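## Task

Coil the pink wire around the reel, always turning the same way, until just a little wire remains loose in total; wire only counts when it sits between the two flanges, not over their rims or inside the middle hole. The reel must end up flat and wholly within the painted ring, and neither the reel nor the wire may touch any other object or anything fixed to the table, such as an arm base. The result must hold without the robot supporting it, so release and move the grippers away, then declare the job finished yourself; any other ending counts as failure.

## Robot and tools

Robot: two arms, left_arm and right_arm, each with six joints and a two-finger gripper. Joint order in every row and every per-joint list: waist, shoulder, elbow, wrist pitch, wrist yaw, wrist roll, then the gripper. Stated joint ranges (rad): waist -2.618 to 3.054, shoulder 0.000 to 3.142, elbow 0.000 to 3.142, wrist pitch -1.571 to 1.571, wrist yaw -1.571 to 1.571, wrist roll -2.094 to 2.094. Real ends may differ by up to 0.036 rad.

Frame: one shared scene frame in metres. Origin on the tabletop midway between the arms, +z up, +x out over the table, left_arm on the +y side. The names left/right are not image sides. Reported hand positions are the point between the finger pads (about 1 cm behind the tips) and may be off, more so at long reach. Fingers point along the gripper's +z and close along its y.

A row is 14 numbers, each in [-1, 1], always for both arms: left_arm's six joint values then its opening, then right_arm's six then its opening. Joint values are scaled offsets, not angles: 1.0 equals 1.202 rad (waist), 1.258 (shoulder), 1.238 (elbow), 2.073 (wrist pitch), 2.022 (wrist yaw and wrist roll). The opening is absolute: +1 fully open, -1 closed.

execute_actions(actions): a list of actions; each action is a list of up to 15 rows, one row per 1/30 s step, the last row held for the remaining steps of that action. Joint offsets in every row are measured from the joint angles at the start of that action (for the first action, from the latest reported angles), not from the previous row. An action asking a joint to go more than 0.036 rad beyond its range is refused for both arms; if the first action is refused or any action is malformed, nothing in the call runs. An empty list just returns state and images.

move(target, speed, blocking): target is one 14-number row; offsets count from the Joint positions in the latest result that showed them. All joints travel so they finish together, so the hand follows a curve; duration 0.5 to 10 s. speed is in rad/s for the joint with the longest way to go, 0.01 to 2, default 0.5. Moves ignore obstacles and the other arm. Faster moves and targets set deeper past a contact push harder. blocking=false returns after 0.5 s while motion continues; then use wait or stop before any further execute_actions or move. The result adds a move: line with the ending (done, off_target, moving, held, fault), limits=held or limits=none, and each arm's joint furthest from target.

wait(seconds): 0 to 10; arms keep their last command; returns early if a running move ends. stop(): brakes a running move (needs room); fingers keep going. zoom_image(camera, region): region [x0, y0, x1, y1] in image pixels, at most 504 by 504; cameras cam_head_left, cam_head_right, cam_high, cam_low, cam_left_wrist, cam_right_wrist, each 504x504. finished_scene(scene): ends the current scene with its number; irreversible; reports success. Answering without a tool call ends everything.

Results: state line per arm with end_effector_position and end_effector_quat_wxyz; Joint positions and Joint velocities per arm (rad, rad/s, then finger gap in m, 0.094 m fully open); Joint targets (what joints are currently driven toward); grip_measured on the same scale as the commanded opening; step readings for action calls, with HELD marking held-back steps. "joint sent to its limit" means a joint was driven to its end; its absence does not prove more travel exists. "joint command not followed" means the clearance check altered targets. FAULT and MOTOR HOT lines report stops and heating.

Motion limits: each joint's target is kept within a lead of its measured angle (waist 0.202, shoulder 0.258, elbow 0.238, wrist pitch 0.573, wrist yaw and roll 0.522 rad), and targets moving the hand more than 70 mm from its measured spot are scaled back, so big changes take several actions; resend unfinished motion. Friction can leave a joint about 0.031 rad short, and smaller commands may do nothing.

Gripping: to hold, command about 0.03 below grip_measured; less grips lighter. Readings may be off by about 1 mm. Holding loads heats motors; at 90 °C an arm stops for 10 s, at 100 °C it drops everything.

Avoid: arms colliding or pressing each other, knocking anything off the table, dropping or slamming objects, hard pushes. The robot keeps executing its last command while you think. Objects may occasionally be nudged by outside pushes. Finish by releasing, retracting both arms clear of reel and wire, checking the reel is flat inside the ring, then calling finished_scene.

Each tool is called after "Call:" as name([rows], argument=value, ...), one row to a line, values as JSON.

## Session

I'll start by looking at the current state of the scene.

Call:
execute_actions(actions=[])

Scene clock: 0.00 s.
left_arm: end_effector_position=(+0.4198, -0.1107, +0.3191) grip_measured=+1.000 end_effector_quat_wxyz=(+0.527, +0.625, +0.544, -0.190) | right_arm: end_effector_position=(+0.5470, -0.3575, +0.2976) grip_measured=+1.000 end_effector_quat_wxyz=(+0.327, -0.154, +0.871, -0.332)
Joint names: [waist, shoulder, elbow, wrist pitch, wrist yaw, wrist roll]
Joint positions: left_arm=[-0.653  2.117  2.183 -0.513  0.531  0.747  0.094] | right_arm=[ 0.107  2.014  2.146 -0.852  0.541 -0.545  0.094]
Joint velocities: left_arm=[-0.007  0.002  0.002  0.066  0.037 -0.022  0.   ] | right_arm=[ 0.002  0.012  0.007  0.022 -0.037 -0.037  0.   ]
Joint targets: left_arm=[-0.653 2.117 2.183 -0.513 0.531 0.747] | right_arm=[0.107 2.014 2.146 -0.852 0.541 -0.545]

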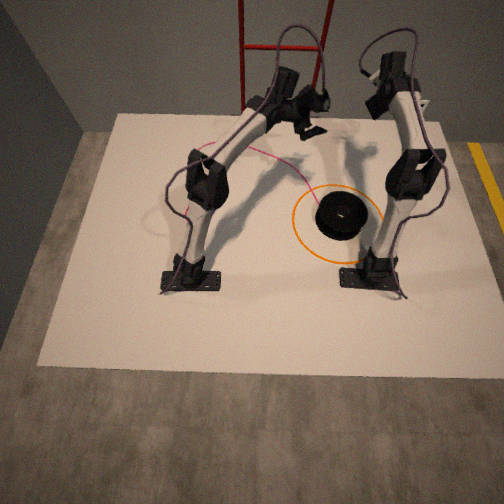

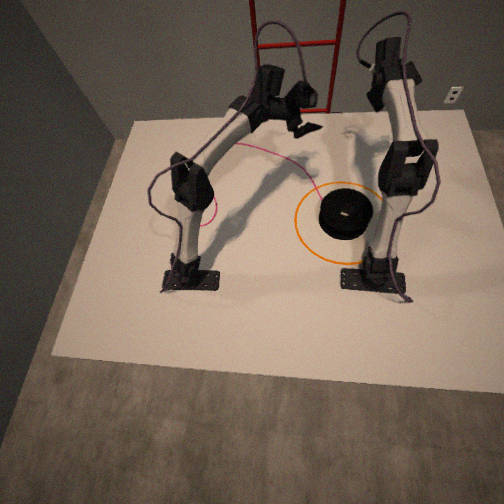

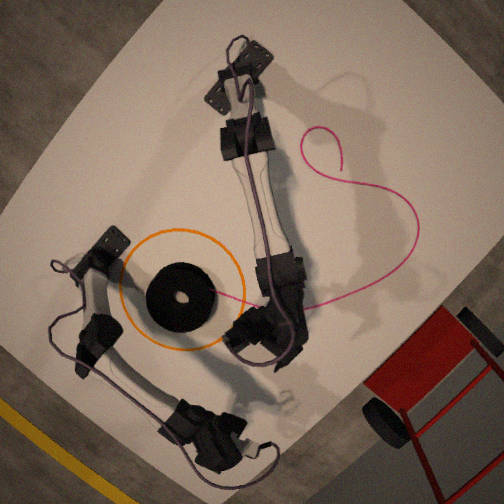

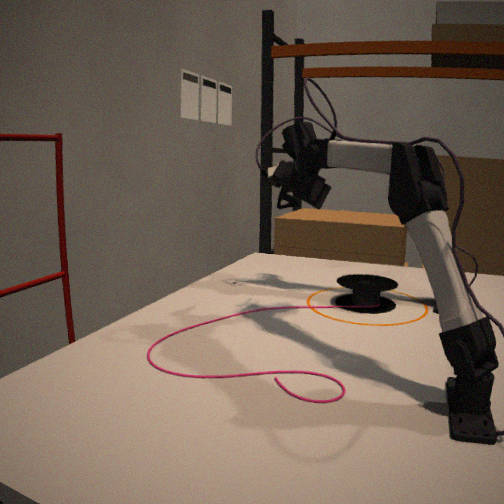

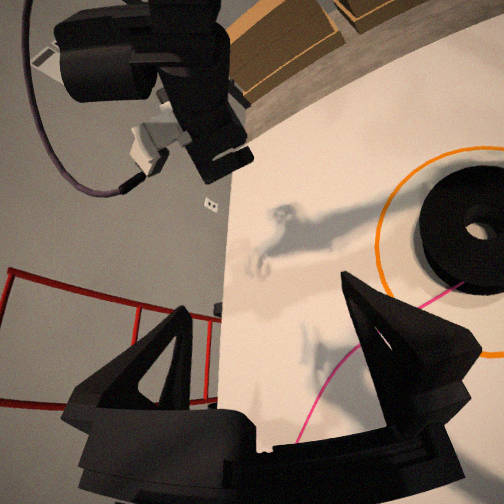

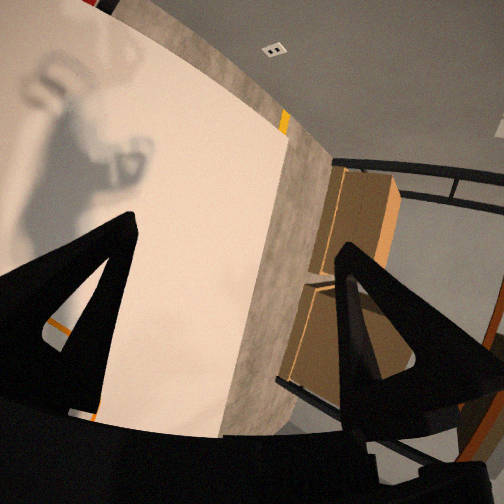

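Call:
zoom_image(camera="cam_high", region=[100, 210, 270, 380])

Call:
zoom_image(camera="cam_low", region=[290, 250, 450, 350])

Call:
zoom_image(camera="cam_head_left", region=[280, 170, 400, 290])

Region (100, 210, 270, 380) of cam_high's 504x504 image, scaled by 2.965, with more detail than that image has.

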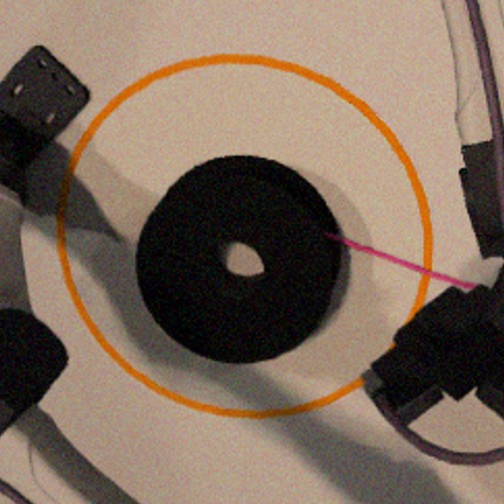

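Region (290, 250, 450, 350) of cam_low's 504x504 image, scaled by 3.150, with more detail than that image has; it fills the top 315 rows of this view, and the rest is white.

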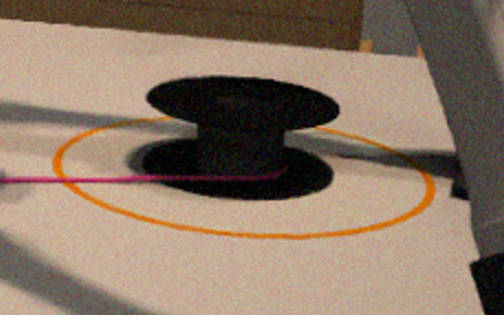

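Region (280, 170, 400, 290) of cam_head_left's 504x504 image, scaled by 4.200, with more detail than that image has.

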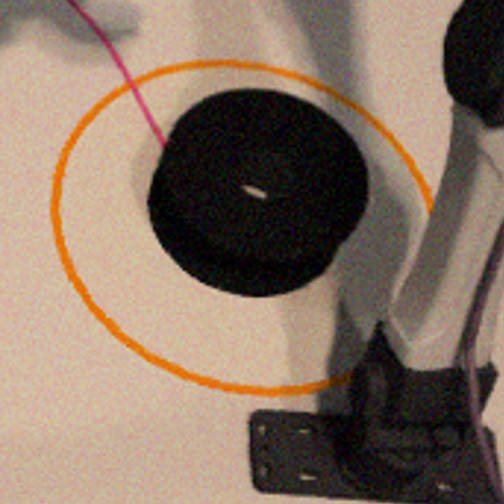

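Call:
move(target=[-0.035,-0.082,-0.196,-0.475,-0.263,-0.369,1, 0.132,-0.507,-0.750,-0.271,-0.268,1.0,-1], speed=1.0)

Scene clock: 100.53 s.
left_arm: end_effector_position=(+0.2961, +0.0678, +0.1496) grip_measured=+1.000 end_effector_quat_wxyz=(+0.016, +0.327, +0.945, -0.009) | right_arm: end_effector_position=(+0.2322, -0.2543, +0.1479) grip_measured=-0.989 end_effector_quat_wxyz=(+0.008, +0.591, +0.807, +0.001)
Joint names: [waist, shoulder, elbow, wrist pitch, wrist yaw, wrist roll]
Joint positions: left_arm=[-0.687  2.028  1.967 -1.474  0.007  0.009  0.094] | right_arm=[ 0.256  1.395  1.235 -1.399  0.011  1.469  0.   ]
Joint velocities: left_arm=[-0.002 -0.007  0.022  0.037  0.007  0.022  0.   ] | right_arm=[-0.007 -0.017  0.012 -0.022  0.022 -0.007 -0.   ]
Joint targets: left_arm=[-0.695 2.014 1.940 -1.498 -0.001 0.001] | right_arm=[0.266 1.376 1.217 -1.414 -0.001 1.477]
move: off_target (left_arm); limits=none; left_arm: farthest joint: the elbow, 0.027 radians from its target (0.242 radians at the start); right_arm: farthest joint: the shoulder, 0.018 radians from its target (0.638 radians at the start)
camera_calibration (this result's frames):
cam_left_wrist: T_world_to_cam=[[-0.803274, -0.595604, -0.00261321, 0.280113], [-0.506746, 0.681114, 0.528482, 0.0558853], [-0.312986, 0.42584, -0.848941, 0.324514], [0, 0, 0, 1]] pos_world=[0.354895, -0.00941869, 0.246691]
cam_right_wrist: T_world_to_cam=[[-0.875104, -0.483739, -0.0138044, 0.0744083], [-0.338837, 0.592105, 0.731164, 0.12505], [-0.345519, 0.644522, -0.682062, 0.444952], [0, 0, 0, 1]] pos_world=[0.261226, -0.32483, 0.21308]

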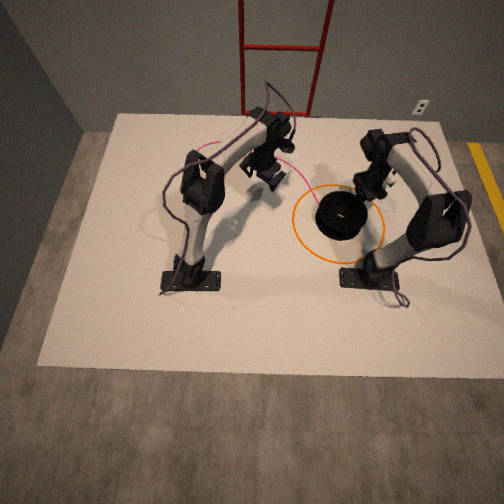

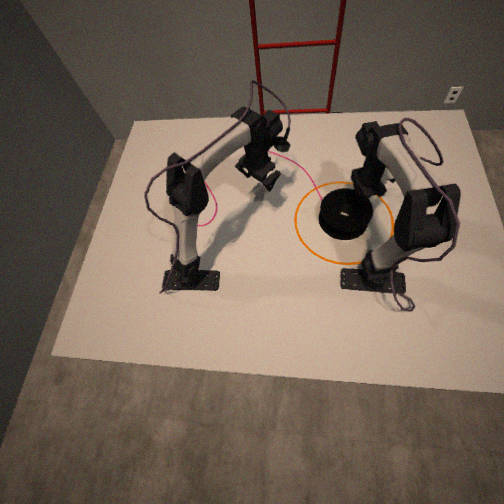

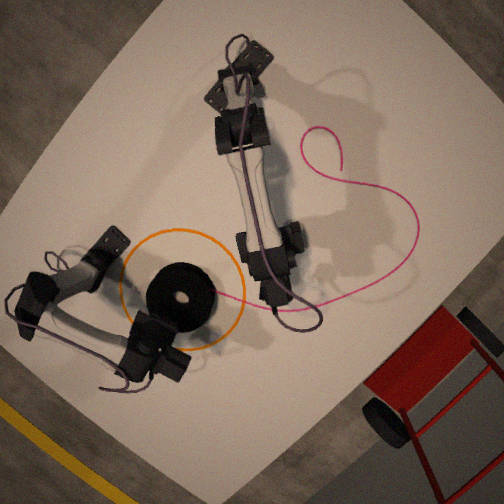

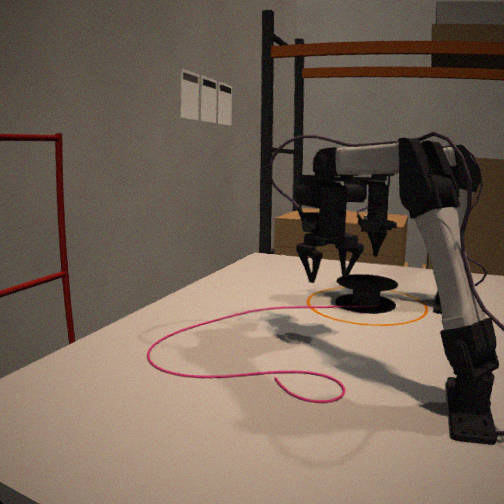

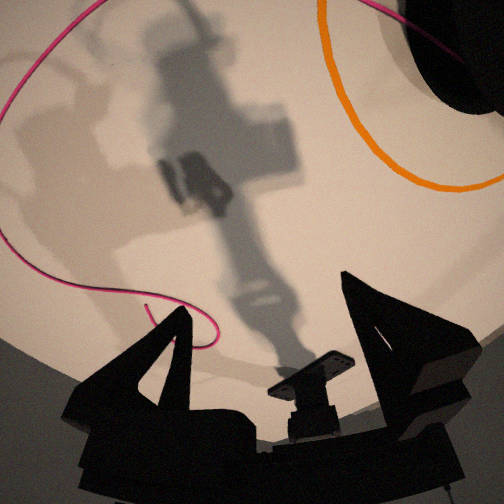

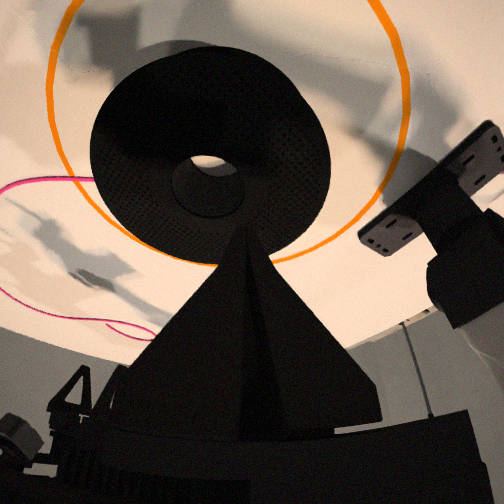

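Call:
zoom_image(camera="cam_right_wrist", region=[80, 30, 340, 290])

Call:
zoom_image(camera="cam_low", region=[290, 200, 450, 330])

Region (80, 30, 340, 290) of cam_right_wrist's 504x504 image, scaled by 1.938, with more detail than that image has.

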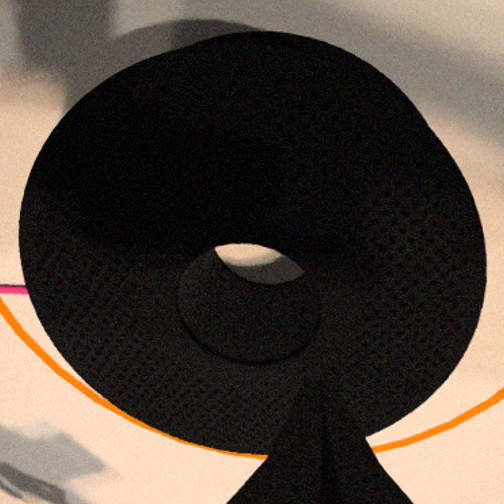

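Region (290, 200, 450, 330) of cam_low's 504x504 image, scaled by 3.150, with more detail than that image has; it fills the top 410 rows of this view, and the rest is white.

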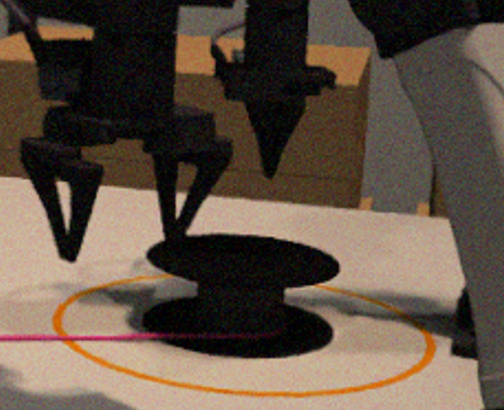

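Call:
move(target=[0,0,0,0,0,0,1, 0.080,0.090,-0.145,0.128,-0.008,0.292,-1], speed=0.8)

Scene clock: 135.73 s.
left_arm: end_effector_position=(+0.2960, +0.0678, +0.1496) grip_measured=+1.000 end_effector_quat_wxyz=(+0.016, +0.327, +0.945, -0.009) | right_arm: end_effector_position=(+0.2458, -0.2287, +0.0853) grip_measured=-0.989 end_effector_quat_wxyz=(+0.003, +0.770, +0.637, -0.001)
Joint names: [waist, shoulder, elbow, wrist pitch, wrist yaw, wrist roll]
Joint positions: left_arm=[-0.687  2.028  1.967 -1.474  0.007  0.009  0.094] | right_arm=[ 0.343  1.493  1.071 -1.149  0.006  2.051  0.   ]
Joint velocities: left_arm=[-0.012  0.002  0.007 -0.007  0.007 -0.007  0.   ] | right_arm=[-0.007 -0.012 -0.012  0.007 -0.066 -0.022 -0.   ]
Joint targets: left_arm=[-0.687 2.028 1.967 -1.474 0.007 0.009] | right_arm=[0.352 1.508 1.055 -1.134 -0.005 2.059]
move: done; limits=none; left_arm: farthest joint: the waist, 0.000 radians from its target (0.000 radians at the start); right_arm: farthest joint: the elbow, 0.016 radians from its target (0.180 radians at the start)
camera_calibration (this result's frames):
cam_left_wrist: T_world_to_cam=[[-0.803047, -0.59591, -0.00249537, 0.280023], [-0.50684, 0.680802, 0.528792, 0.055813], [-0.313414, 0.42591, -0.848748, 0.324556], [0, 0, 0, 1]] pos_world=[0.35488, -0.00936077, 0.246652]
cam_right_wrist: T_world_to_cam=[[-0.999925, -0.0101711, -0.00674981, 0.236204], [-0.0118505, 0.676163, 0.736657, 0.0986467], [-0.00292862, 0.736682, -0.676233, 0.326865], [0, 0, 0, 1]] pos_world=[0.238313, -0.305094, 0.149962]

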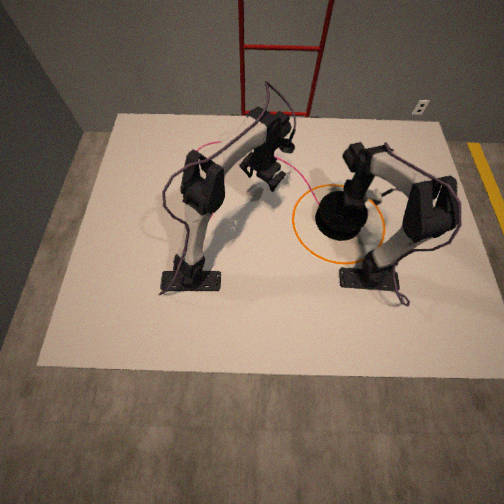

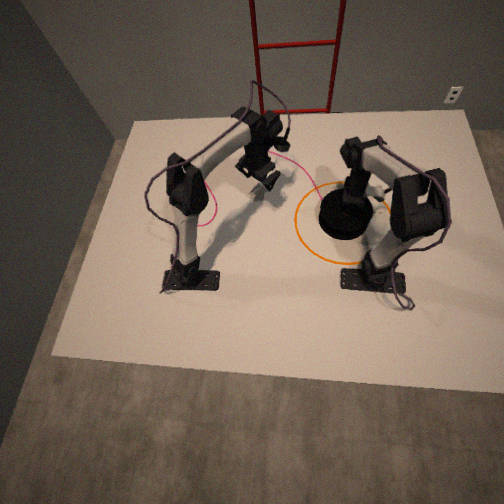

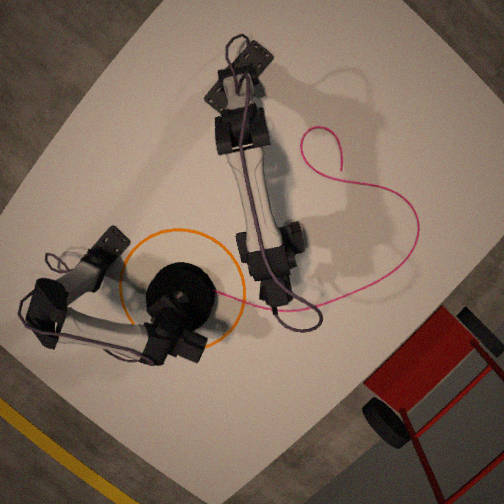

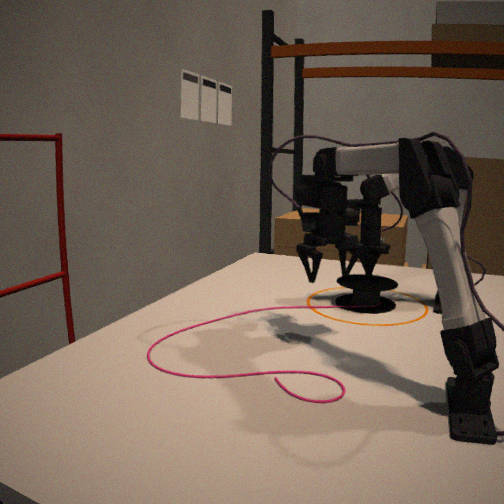

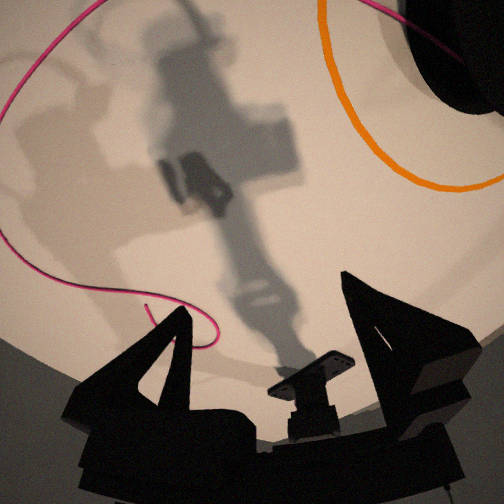

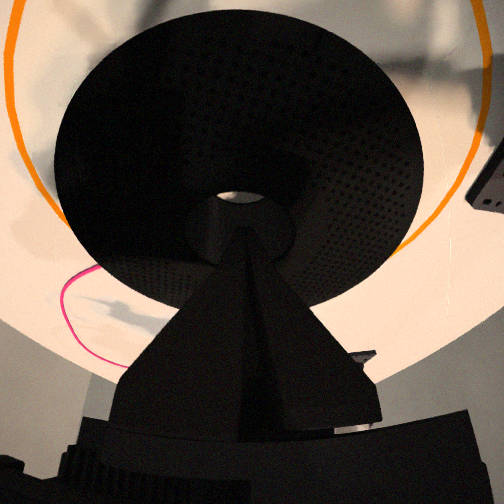

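Call:
move(target=[0,0,0,0,0,0,1, 0.0,0.0525,-0.125,0.099,0,0,-1], speed=0.3)

Scene clock: 144.87 s.
left_arm: end_effector_position=(+0.2960, +0.0678, +0.1496) grip_measured=+1.000 end_effector_quat_wxyz=(+0.016, +0.327, +0.945, -0.009) | right_arm: end_effector_position=(+0.2464, -0.2285, +0.0412) grip_measured=-0.989 end_effector_quat_wxyz=(+0.003, +0.771, +0.637, -0.000)
Joint names: [waist, shoulder, elbow, wrist pitch, wrist yaw, wrist roll]
Joint positions: left_arm=[-0.687  2.028  1.967 -1.474  0.007  0.009  0.094] | right_arm=[ 0.343  1.542  0.936 -0.963  0.006  2.052  0.   ]
Joint velocities: left_arm=[-0.007 -0.007 -0.002 -0.081  0.066 -0.037  0.   ] | right_arm=[ 0.012  0.017 -0.007 -0.11   0.007 -0.095 -0.   ]
Joint targets: left_arm=[-0.687 2.028 1.967 -1.474 0.007 0.009] | right_arm=[0.343 1.559 0.917 -0.944 0.006 2.051]
move: done; limits=none; left_arm: farthest joint: the waist, 0.000 radians from its target (0.000 radians at the start); right_arm: farthest joint: the elbow, 0.019 radians from its target (0.155 radians at the start)
camera_calibration (this result's frames):
cam_left_wrist: T_world_to_cam=[[-0.803047, -0.59591, -0.00249537, 0.280023], [-0.50684, 0.680802, 0.528792, 0.055813], [-0.313414, 0.42591, -0.848748, 0.324556], [0, 0, 0, 1]] pos_world=[0.35488, -0.00936077, 0.246652]
cam_right_wrist: T_world_to_cam=[[-0.999923, -0.00940246, -0.00811371, 0.236771], [-0.0123344, 0.675579, 0.737185, 0.130921], [-0.0014499, 0.737228, -0.675642, 0.296599], [0, 0, 0, 1]] pos_world=[0.238798, -0.304883, 0.105803]

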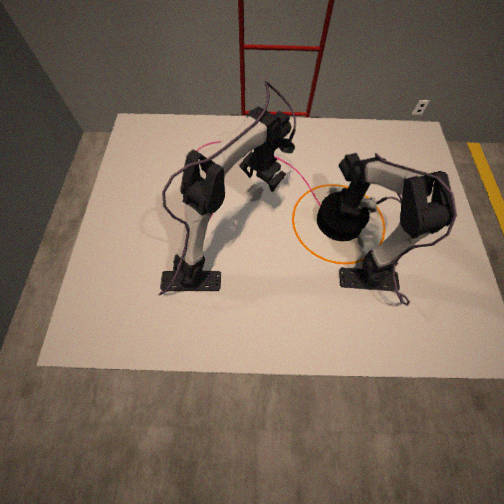

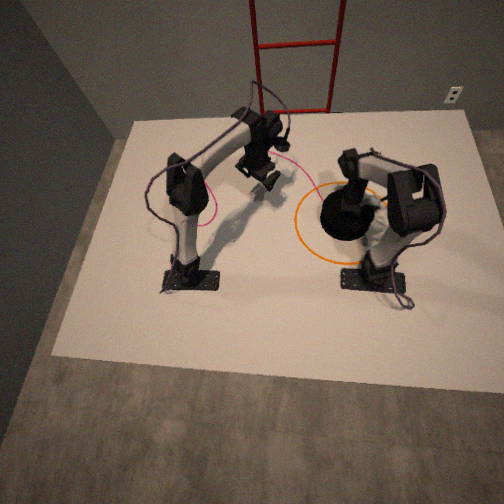

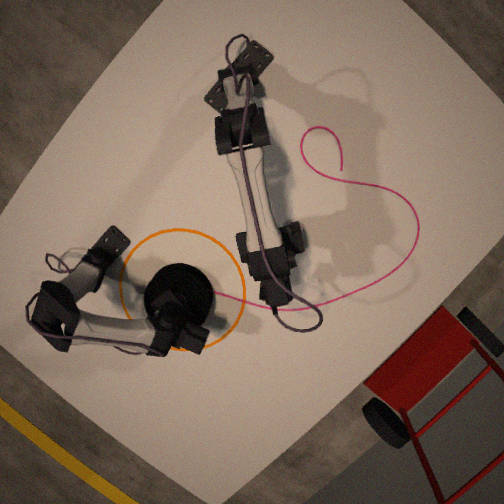

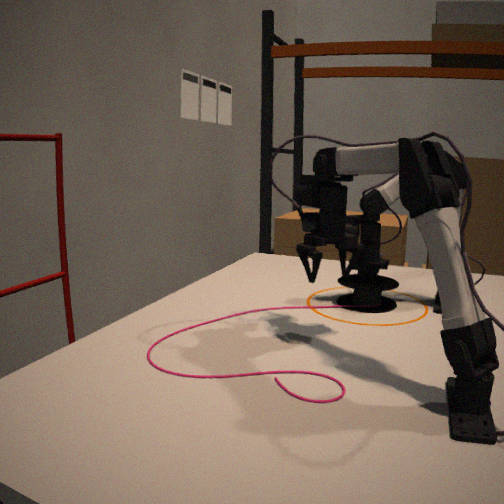

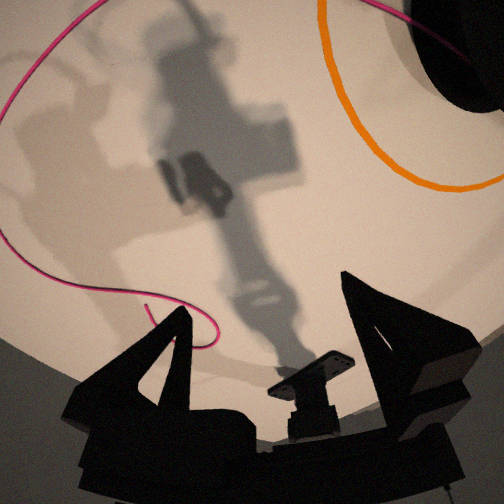

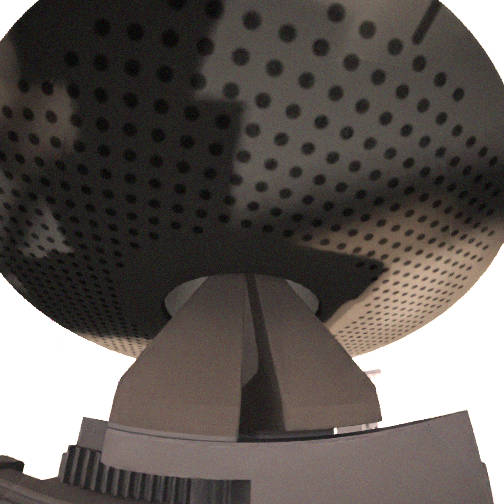

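Call:
execute_actions([
  [[0,0,0,0,0,0,1, 0,0,0,0,0,0,-0.9],[0,0,0,0,0,0,1, 0,0,0,0,0,0,-0.87],[0,0,0,0,0,0,1, 0,0,0,0,0,0,-0.84],[0,0,0,0,0,0,1, 0,0,0,0,0,0,-0.81],[0,0,0,0,0,0,1, 0,0,0,0,0,0,-0.78],[0,0,0,0,0,0,1, 0,0,0,0,0,0,-0.75],[0,0,0,0,0,0,1, 0,0,0,0,0,0,-0.72],[0,0,0,0,0,0,1, 0,0,0,0,0,0,-0.7]],
])

Scene clock: 151.73 s.
left_arm: end_effector_position=(+0.2960, +0.0678, +0.1496) grip_measured=+1.000 end_effector_quat_wxyz=(+0.016, +0.327, +0.945, -0.009) | right_arm: end_effector_position=(+0.2463, -0.2283, +0.0418) grip_measured=-0.709 end_effector_quat_wxyz=(+0.002, +0.770, +0.638, -0.001)
Joint names: [waist, shoulder, elbow, wrist pitch, wrist yaw, wrist roll]
Joint positions: left_arm=[-0.687  2.028  1.967 -1.474  0.007  0.009  0.094] | right_arm=[ 0.343  1.542  0.938 -0.967  0.005  2.05   0.014]
Joint velocities: left_arm=[-0.022  0.002  0.017  0.095  0.051 -0.022  0.   ] | right_arm=[-0.002 -0.002  0.002 -0.037  0.037 -0.037 -0.002]
Joint targets: left_arm=[-0.687 2.028 1.967 -1.474 0.007 0.009] | right_arm=[0.343 1.542 0.935 -0.963 0.006 2.052]
Step readings (joint positions):
0: left_arm=[-0.687 2.028 1.967 -1.474 0.007 0.009] | right_arm=[0.343 1.542 0.936 -0.963 0.006 2.052]
1: left_arm=[-0.687 2.028 1.967 -1.474 0.007 0.009] | right_arm=[0.343 1.542 0.936 -0.963 0.006 2.052]
2: left_arm=[-0.687 2.028 1.967 -1.474 0.007 0.009] | right_arm=[0.343 1.542 0.936 -0.963 0.006 2.052]
4: left_arm=[-0.687 2.028 1.967 -1.474 0.007 0.009] | right_arm=[0.343 1.542 0.936 -0.963 0.006 2.052]
8: left_arm=[-0.687 2.028 1.967 -1.474 0.007 0.009] | right_arm=[0.343 1.542 0.936 -0.964 0.005 2.051]
15: Joint positions above
camera_calibration (this result's frames):
cam_left_wrist: T_world_to_cam=[[-0.803047, -0.59591, -0.00249537, 0.280023], [-0.50684, 0.680802, 0.528792, 0.055813], [-0.313414, 0.42591, -0.848748, 0.324556], [0, 0, 0, 1]] pos_world=[0.35488, -0.00936077, 0.246652]
cam_right_wrist: T_world_to_cam=[[-0.999913, -0.0113074, -0.00679282, 0.236174], [-0.012646, 0.675262, 0.73747, 0.130445], [-0.0037519, 0.737491, -0.675346, 0.297501], [0, 0, 0, 1]] pos_world=[0.238919, -0.304819, 0.106321]

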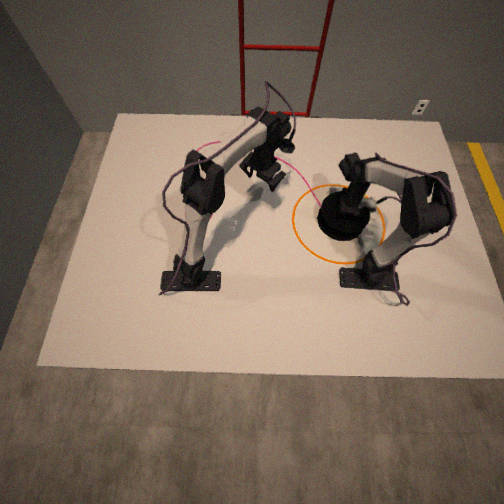

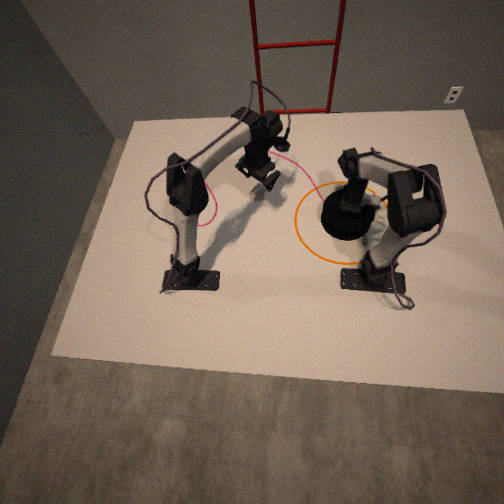

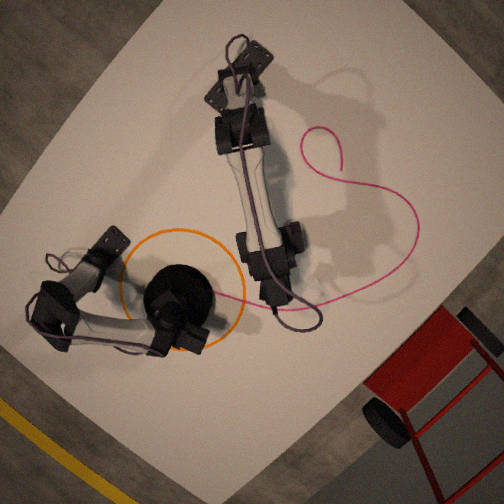

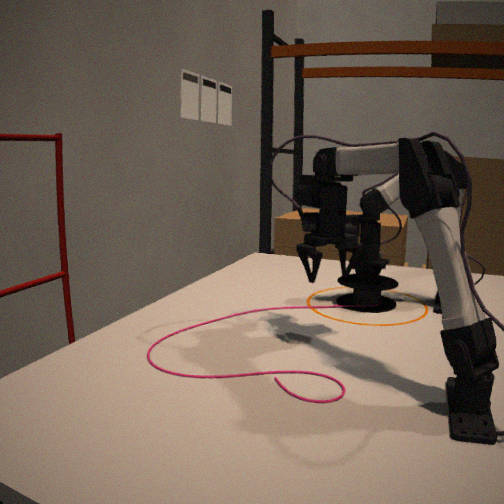

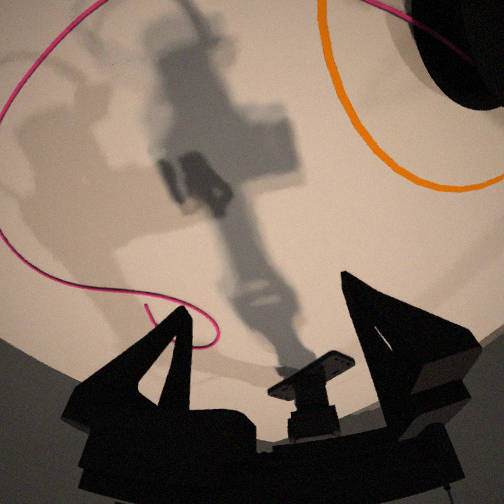

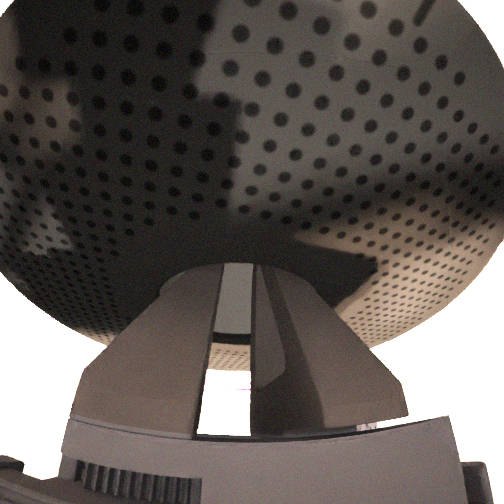

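Call:
move(target=[0,0,0,0,0,0,1, 0,0,0,0,0,-1.0,-0.69], speed=1.0)

Scene clock: 156.60 s.
left_arm: end_effector_position=(+0.2960, +0.0678, +0.1496) grip_measured=+1.000 end_effector_quat_wxyz=(+0.016, +0.327, +0.945, -0.009) | right_arm: end_effector_position=(+0.2473, -0.2285, +0.0428) grip_measured=-0.694 end_effector_quat_wxyz=(+0.003, -0.122, +0.992, -0.003)
Joint names: [waist, shoulder, elbow, wrist pitch, wrist yaw, wrist roll]
Joint positions: left_arm=[-0.687  2.028  1.967 -1.474  0.007  0.009  0.094] | right_arm=[ 0.343  1.54   0.941 -0.967  0.008  0.046  0.014]
Joint velocities: left_arm=[ 0.002 -0.032 -0.002  0.022 -0.037 -0.037  0.   ] | right_arm=[-0.017 -0.007 -0.017  0.007  0.007  0.007 -0.001]
Joint targets: left_arm=[-0.687 2.028 1.967 -1.474 0.007 0.009] | right_arm=[0.343 1.542 0.938 -0.966 0.005 0.028]
move: done; limits=none; left_arm: farthest joint: the waist, 0.000 radians from its target (0.000 radians at the start); right_arm: farthest joint: the wrist roll, 0.018 radians from its target (2.022 radians at the start)
camera_calibration (this result's frames):
cam_left_wrist: T_world_to_cam=[[-0.803047, -0.59591, -0.00249537, 0.280023], [-0.50684, 0.680802, 0.528792, 0.055813], [-0.313414, 0.42591, -0.848748, 0.324556], [0, 0, 0, 1]] pos_world=[0.35488, -0.00936077, 0.246652]
cam_right_wrist: T_world_to_cam=[[0.429533, -0.903045, 0.00333237, -0.320518], [-0.609851, -0.28735, 0.738588, 0.0574566], [-0.66602, -0.31928, -0.674149, 0.220596], [0, 0, 0, 1]] pos_world=[0.319635, -0.2025, 0.107346]

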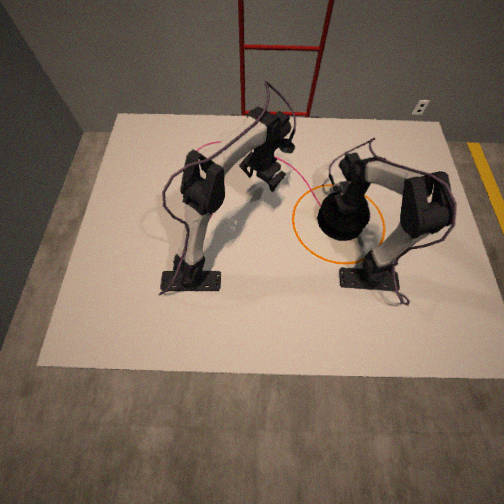

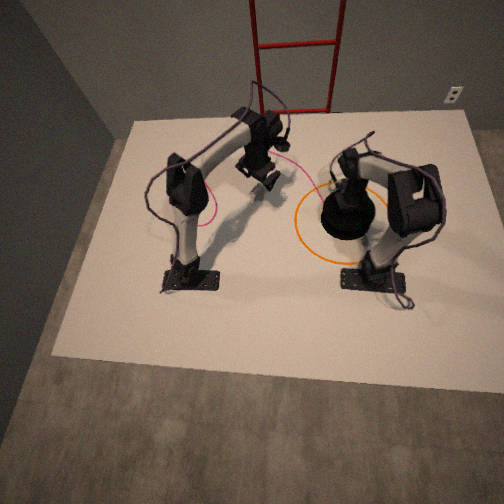

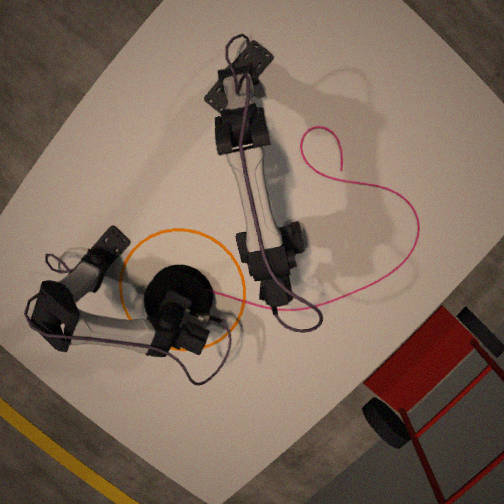

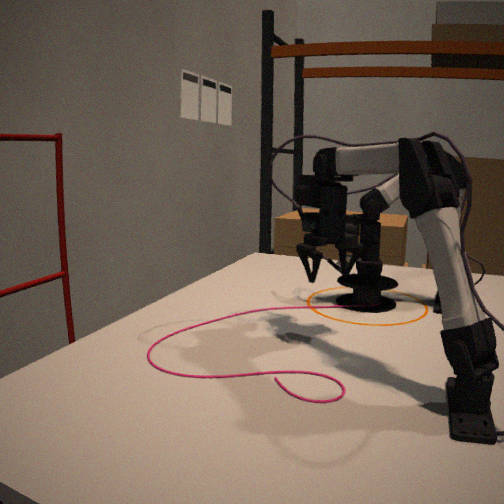

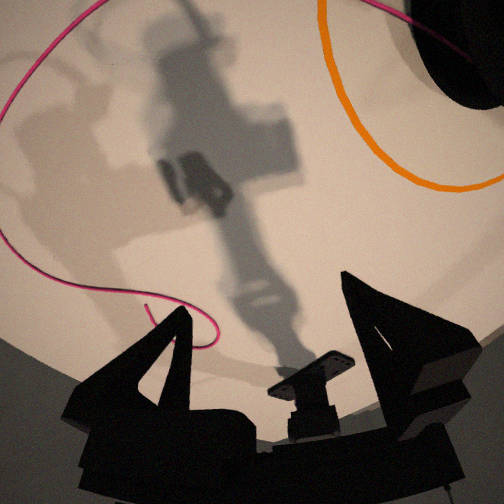

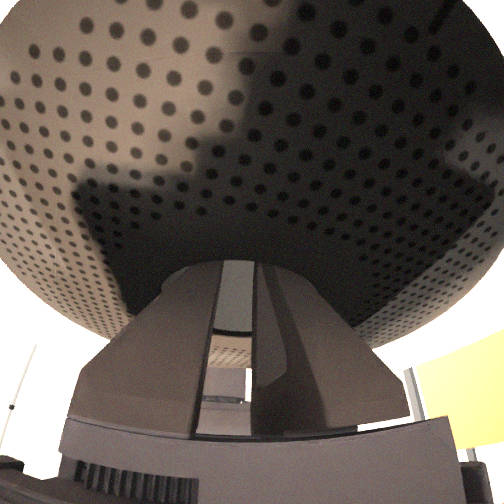

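Call:
zoom_image(camera="cam_low", region=[300, 240, 440, 330])

Region (300, 240, 440, 330) of cam_low's 504x504 image, scaled by 3.600, with more detail than that image has; it fills the top 324 rows of this view, and the rest is white.

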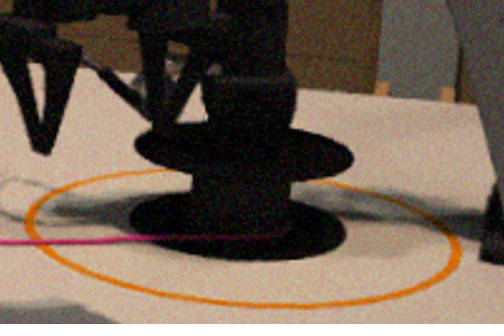

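Call:
move(target=[0,0,0,0,0,0,1, 0,-0.05,0.125,-0.1,0,0.594,-1], speed=1.5)

Scene clock: 239.53 s.
left_arm: end_effector_position=(+0.2960, +0.0678, +0.1496) grip_measured=+1.000 end_effector_quat_wxyz=(+0.016, +0.327, +0.945, -0.009) | right_arm: end_effector_position=(+0.2448, -0.2293, +0.0861) grip_measured=-0.989 end_effector_quat_wxyz=(+0.000, +0.456, +0.890, -0.005)
Joint names: [waist, shoulder, elbow, wrist pitch, wrist yaw, wrist roll]
Joint positions: left_arm=[-0.687  2.028  1.967 -1.474  0.007  0.009  0.094] | right_arm=[ 0.343  1.495  1.076 -1.159  0.008  1.239  0.001]
Joint velocities: left_arm=[ 0.002 -0.012 -0.012  0.007  0.037 -0.066  0.   ] | right_arm=[-0.022  0.012 -0.002 -0.037 -0.11   0.007  0.   ]
Joint targets: left_arm=[-0.687 2.028 1.967 -1.474 0.007 0.009] | right_arm=[0.343 1.477 1.095 -1.174 0.008 1.247]
move: done; limits=none; left_arm: farthest joint: the waist, 0.000 radians from its target (0.000 radians at the start); right_arm: farthest joint: the elbow, 0.019 radians from its target (0.155 radians at the start)
camera_calibration (this result's frames):
cam_left_wrist: T_world_to_cam=[[-0.803047, -0.59591, -0.00249537, 0.280023], [-0.50684, 0.680802, 0.528792, 0.055813], [-0.313414, 0.42591, -0.848748, 0.324556], [0, 0, 0, 1]] pos_world=[0.35488, -0.00936077, 0.246652]
cam_right_wrist: T_world_to_cam=[[-0.680512, -0.732721, 0.00487834, -0.00958094], [-0.491514, 0.461409, 0.738591, 0.166452], [-0.543432, 0.500222, -0.674136, 0.405752], [0, 0, 0, 1]] pos_world=[0.295792, -0.286789, 0.150639]

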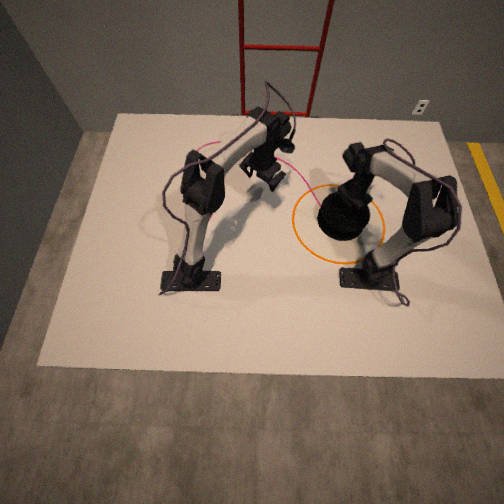

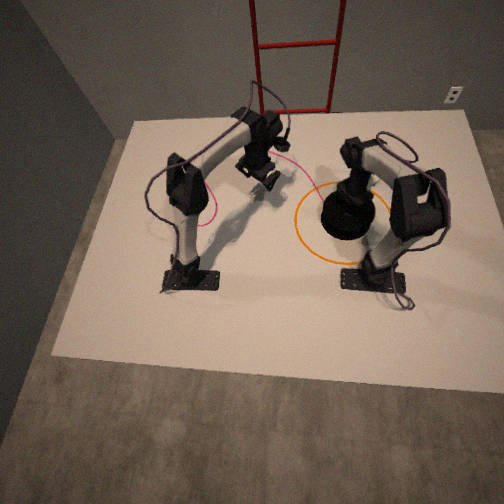

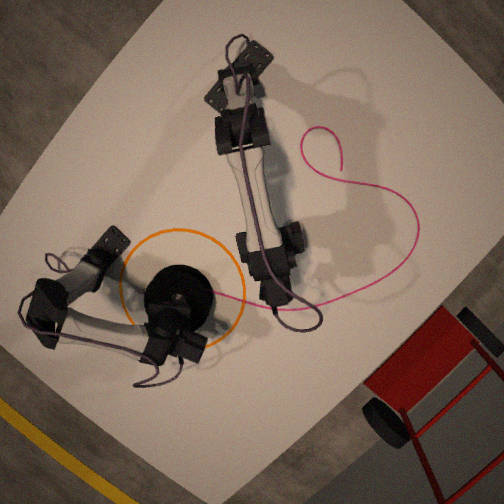

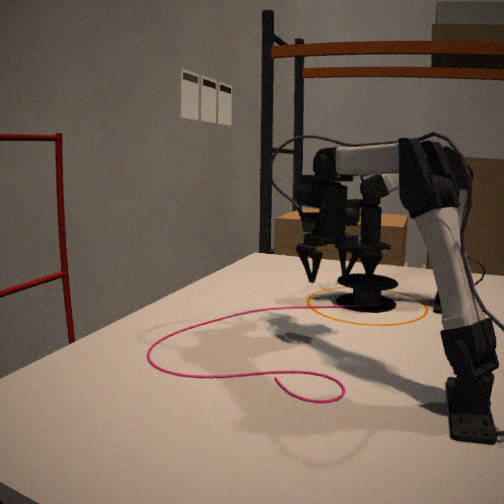

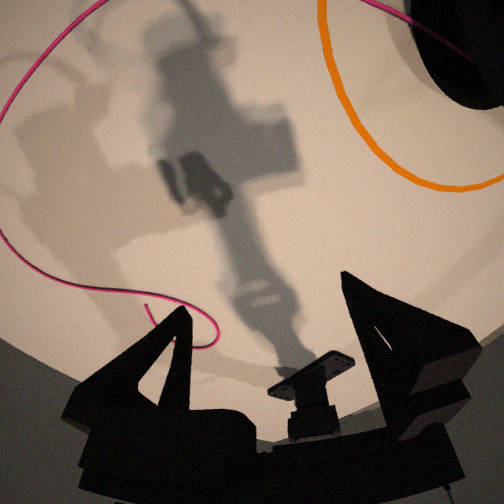

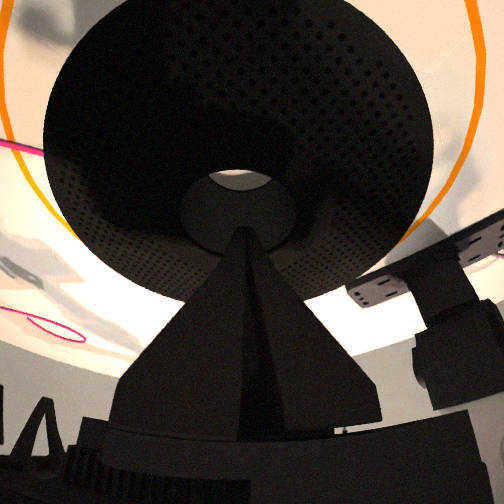

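Call:
move(target=[0,0,0,0,0,0,1, 0.069,0.195,0.201,0.0,0,0,1], speed=0.5)

Scene clock: 243.67 s.
left_arm: end_effector_position=(+0.2960, +0.0678, +0.1496) grip_measured=+1.000 end_effector_quat_wxyz=(+0.016, +0.327, +0.945, -0.009) | right_arm: end_effector_position=(+0.2950, -0.1902, +0.0833) grip_measured=+1.000 end_effector_quat_wxyz=(-0.000, +0.423, +0.906, -0.006)
Joint names: [waist, shoulder, elbow, wrist pitch, wrist yaw, wrist roll]
Joint positions: left_arm=[-0.687  2.028  1.967 -1.474  0.007  0.009  0.094] | right_arm=[ 0.418  1.725  1.305 -1.159  0.008  1.239  0.094]
Joint velocities: left_arm=[ 0.002 -0.002  0.002 -0.022  0.051 -0.022  0.   ] | right_arm=[-0.017 -0.007  0.002 -0.037  0.022  0.037  0.   ]
Joint targets: left_arm=[-0.687 2.028 1.967 -1.474 0.007 0.009] | right_arm=[0.426 1.740 1.325 -1.159 0.008 1.239]
move: done; limits=none; left_arm: farthest joint: the waist, 0.000 radians from its target (0.000 radians at the start); right_arm: farthest joint: the elbow, 0.020 radians from its target (0.248 radians at the start)
camera_calibration (this result's frames):
cam_left_wrist: T_world_to_cam=[[-0.803047, -0.59591, -0.00249537, 0.280023], [-0.50684, 0.680802, 0.528792, 0.055813], [-0.313414, 0.42591, -0.848748, 0.324556], [0, 0, 0, 1]] pos_world=[0.35488, -0.00936077, 0.246652]
cam_right_wrist: T_world_to_cam=[[-0.624165, -0.781266, 0.0065216, 0.0272609], [-0.523136, 0.424112, 0.739228, 0.177375], [-0.5803, 0.457988, -0.673423, 0.414334], [0, 0, 0, 1]] pos_world=[0.350245, -0.243689, 0.147724]

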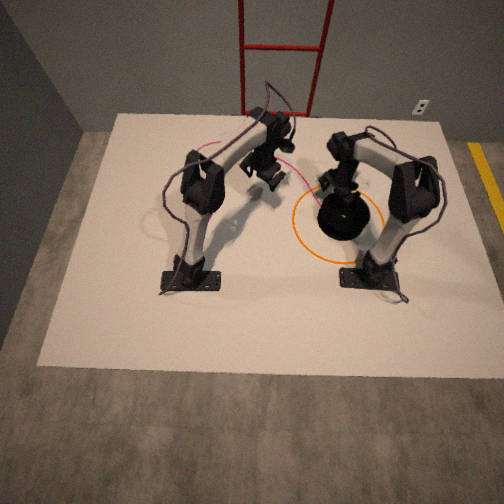

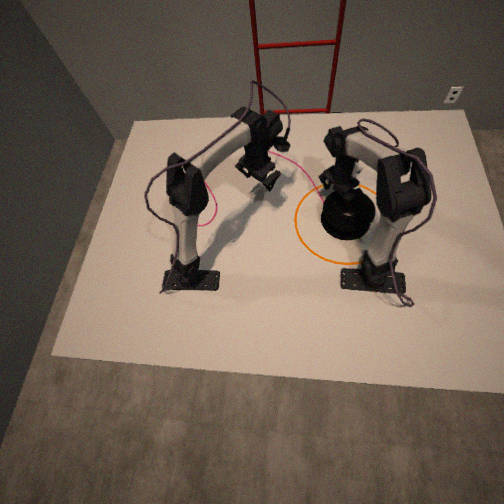

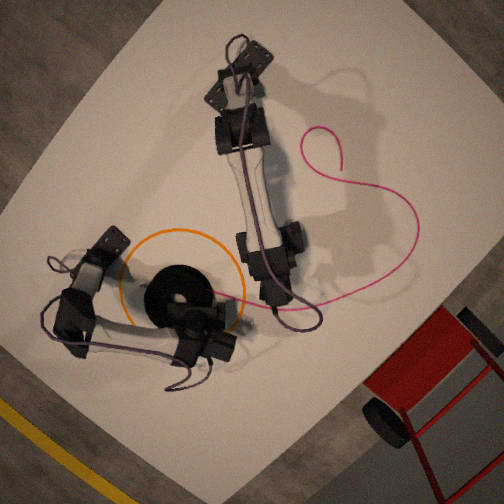

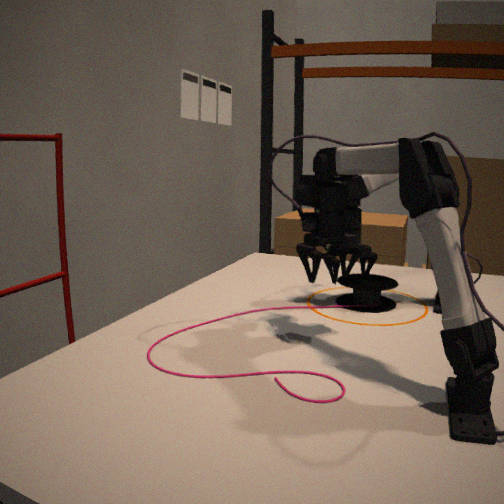

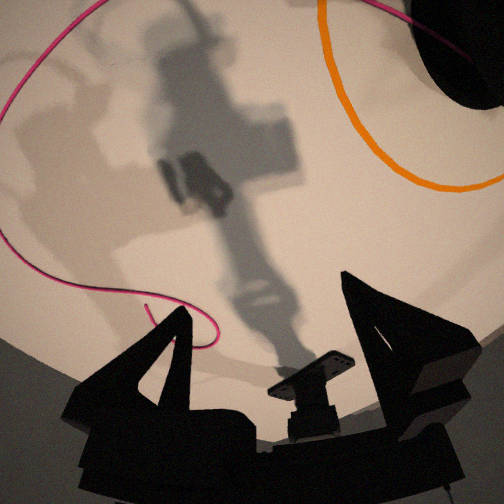

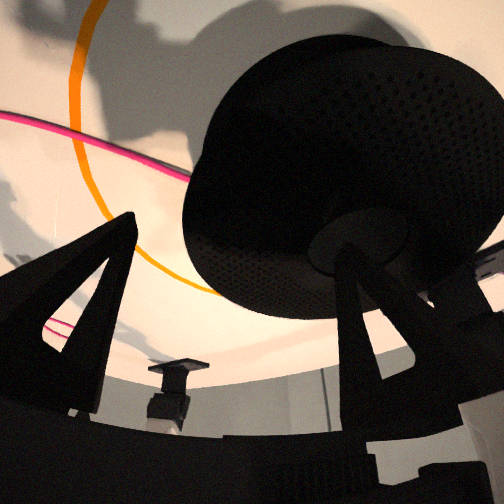

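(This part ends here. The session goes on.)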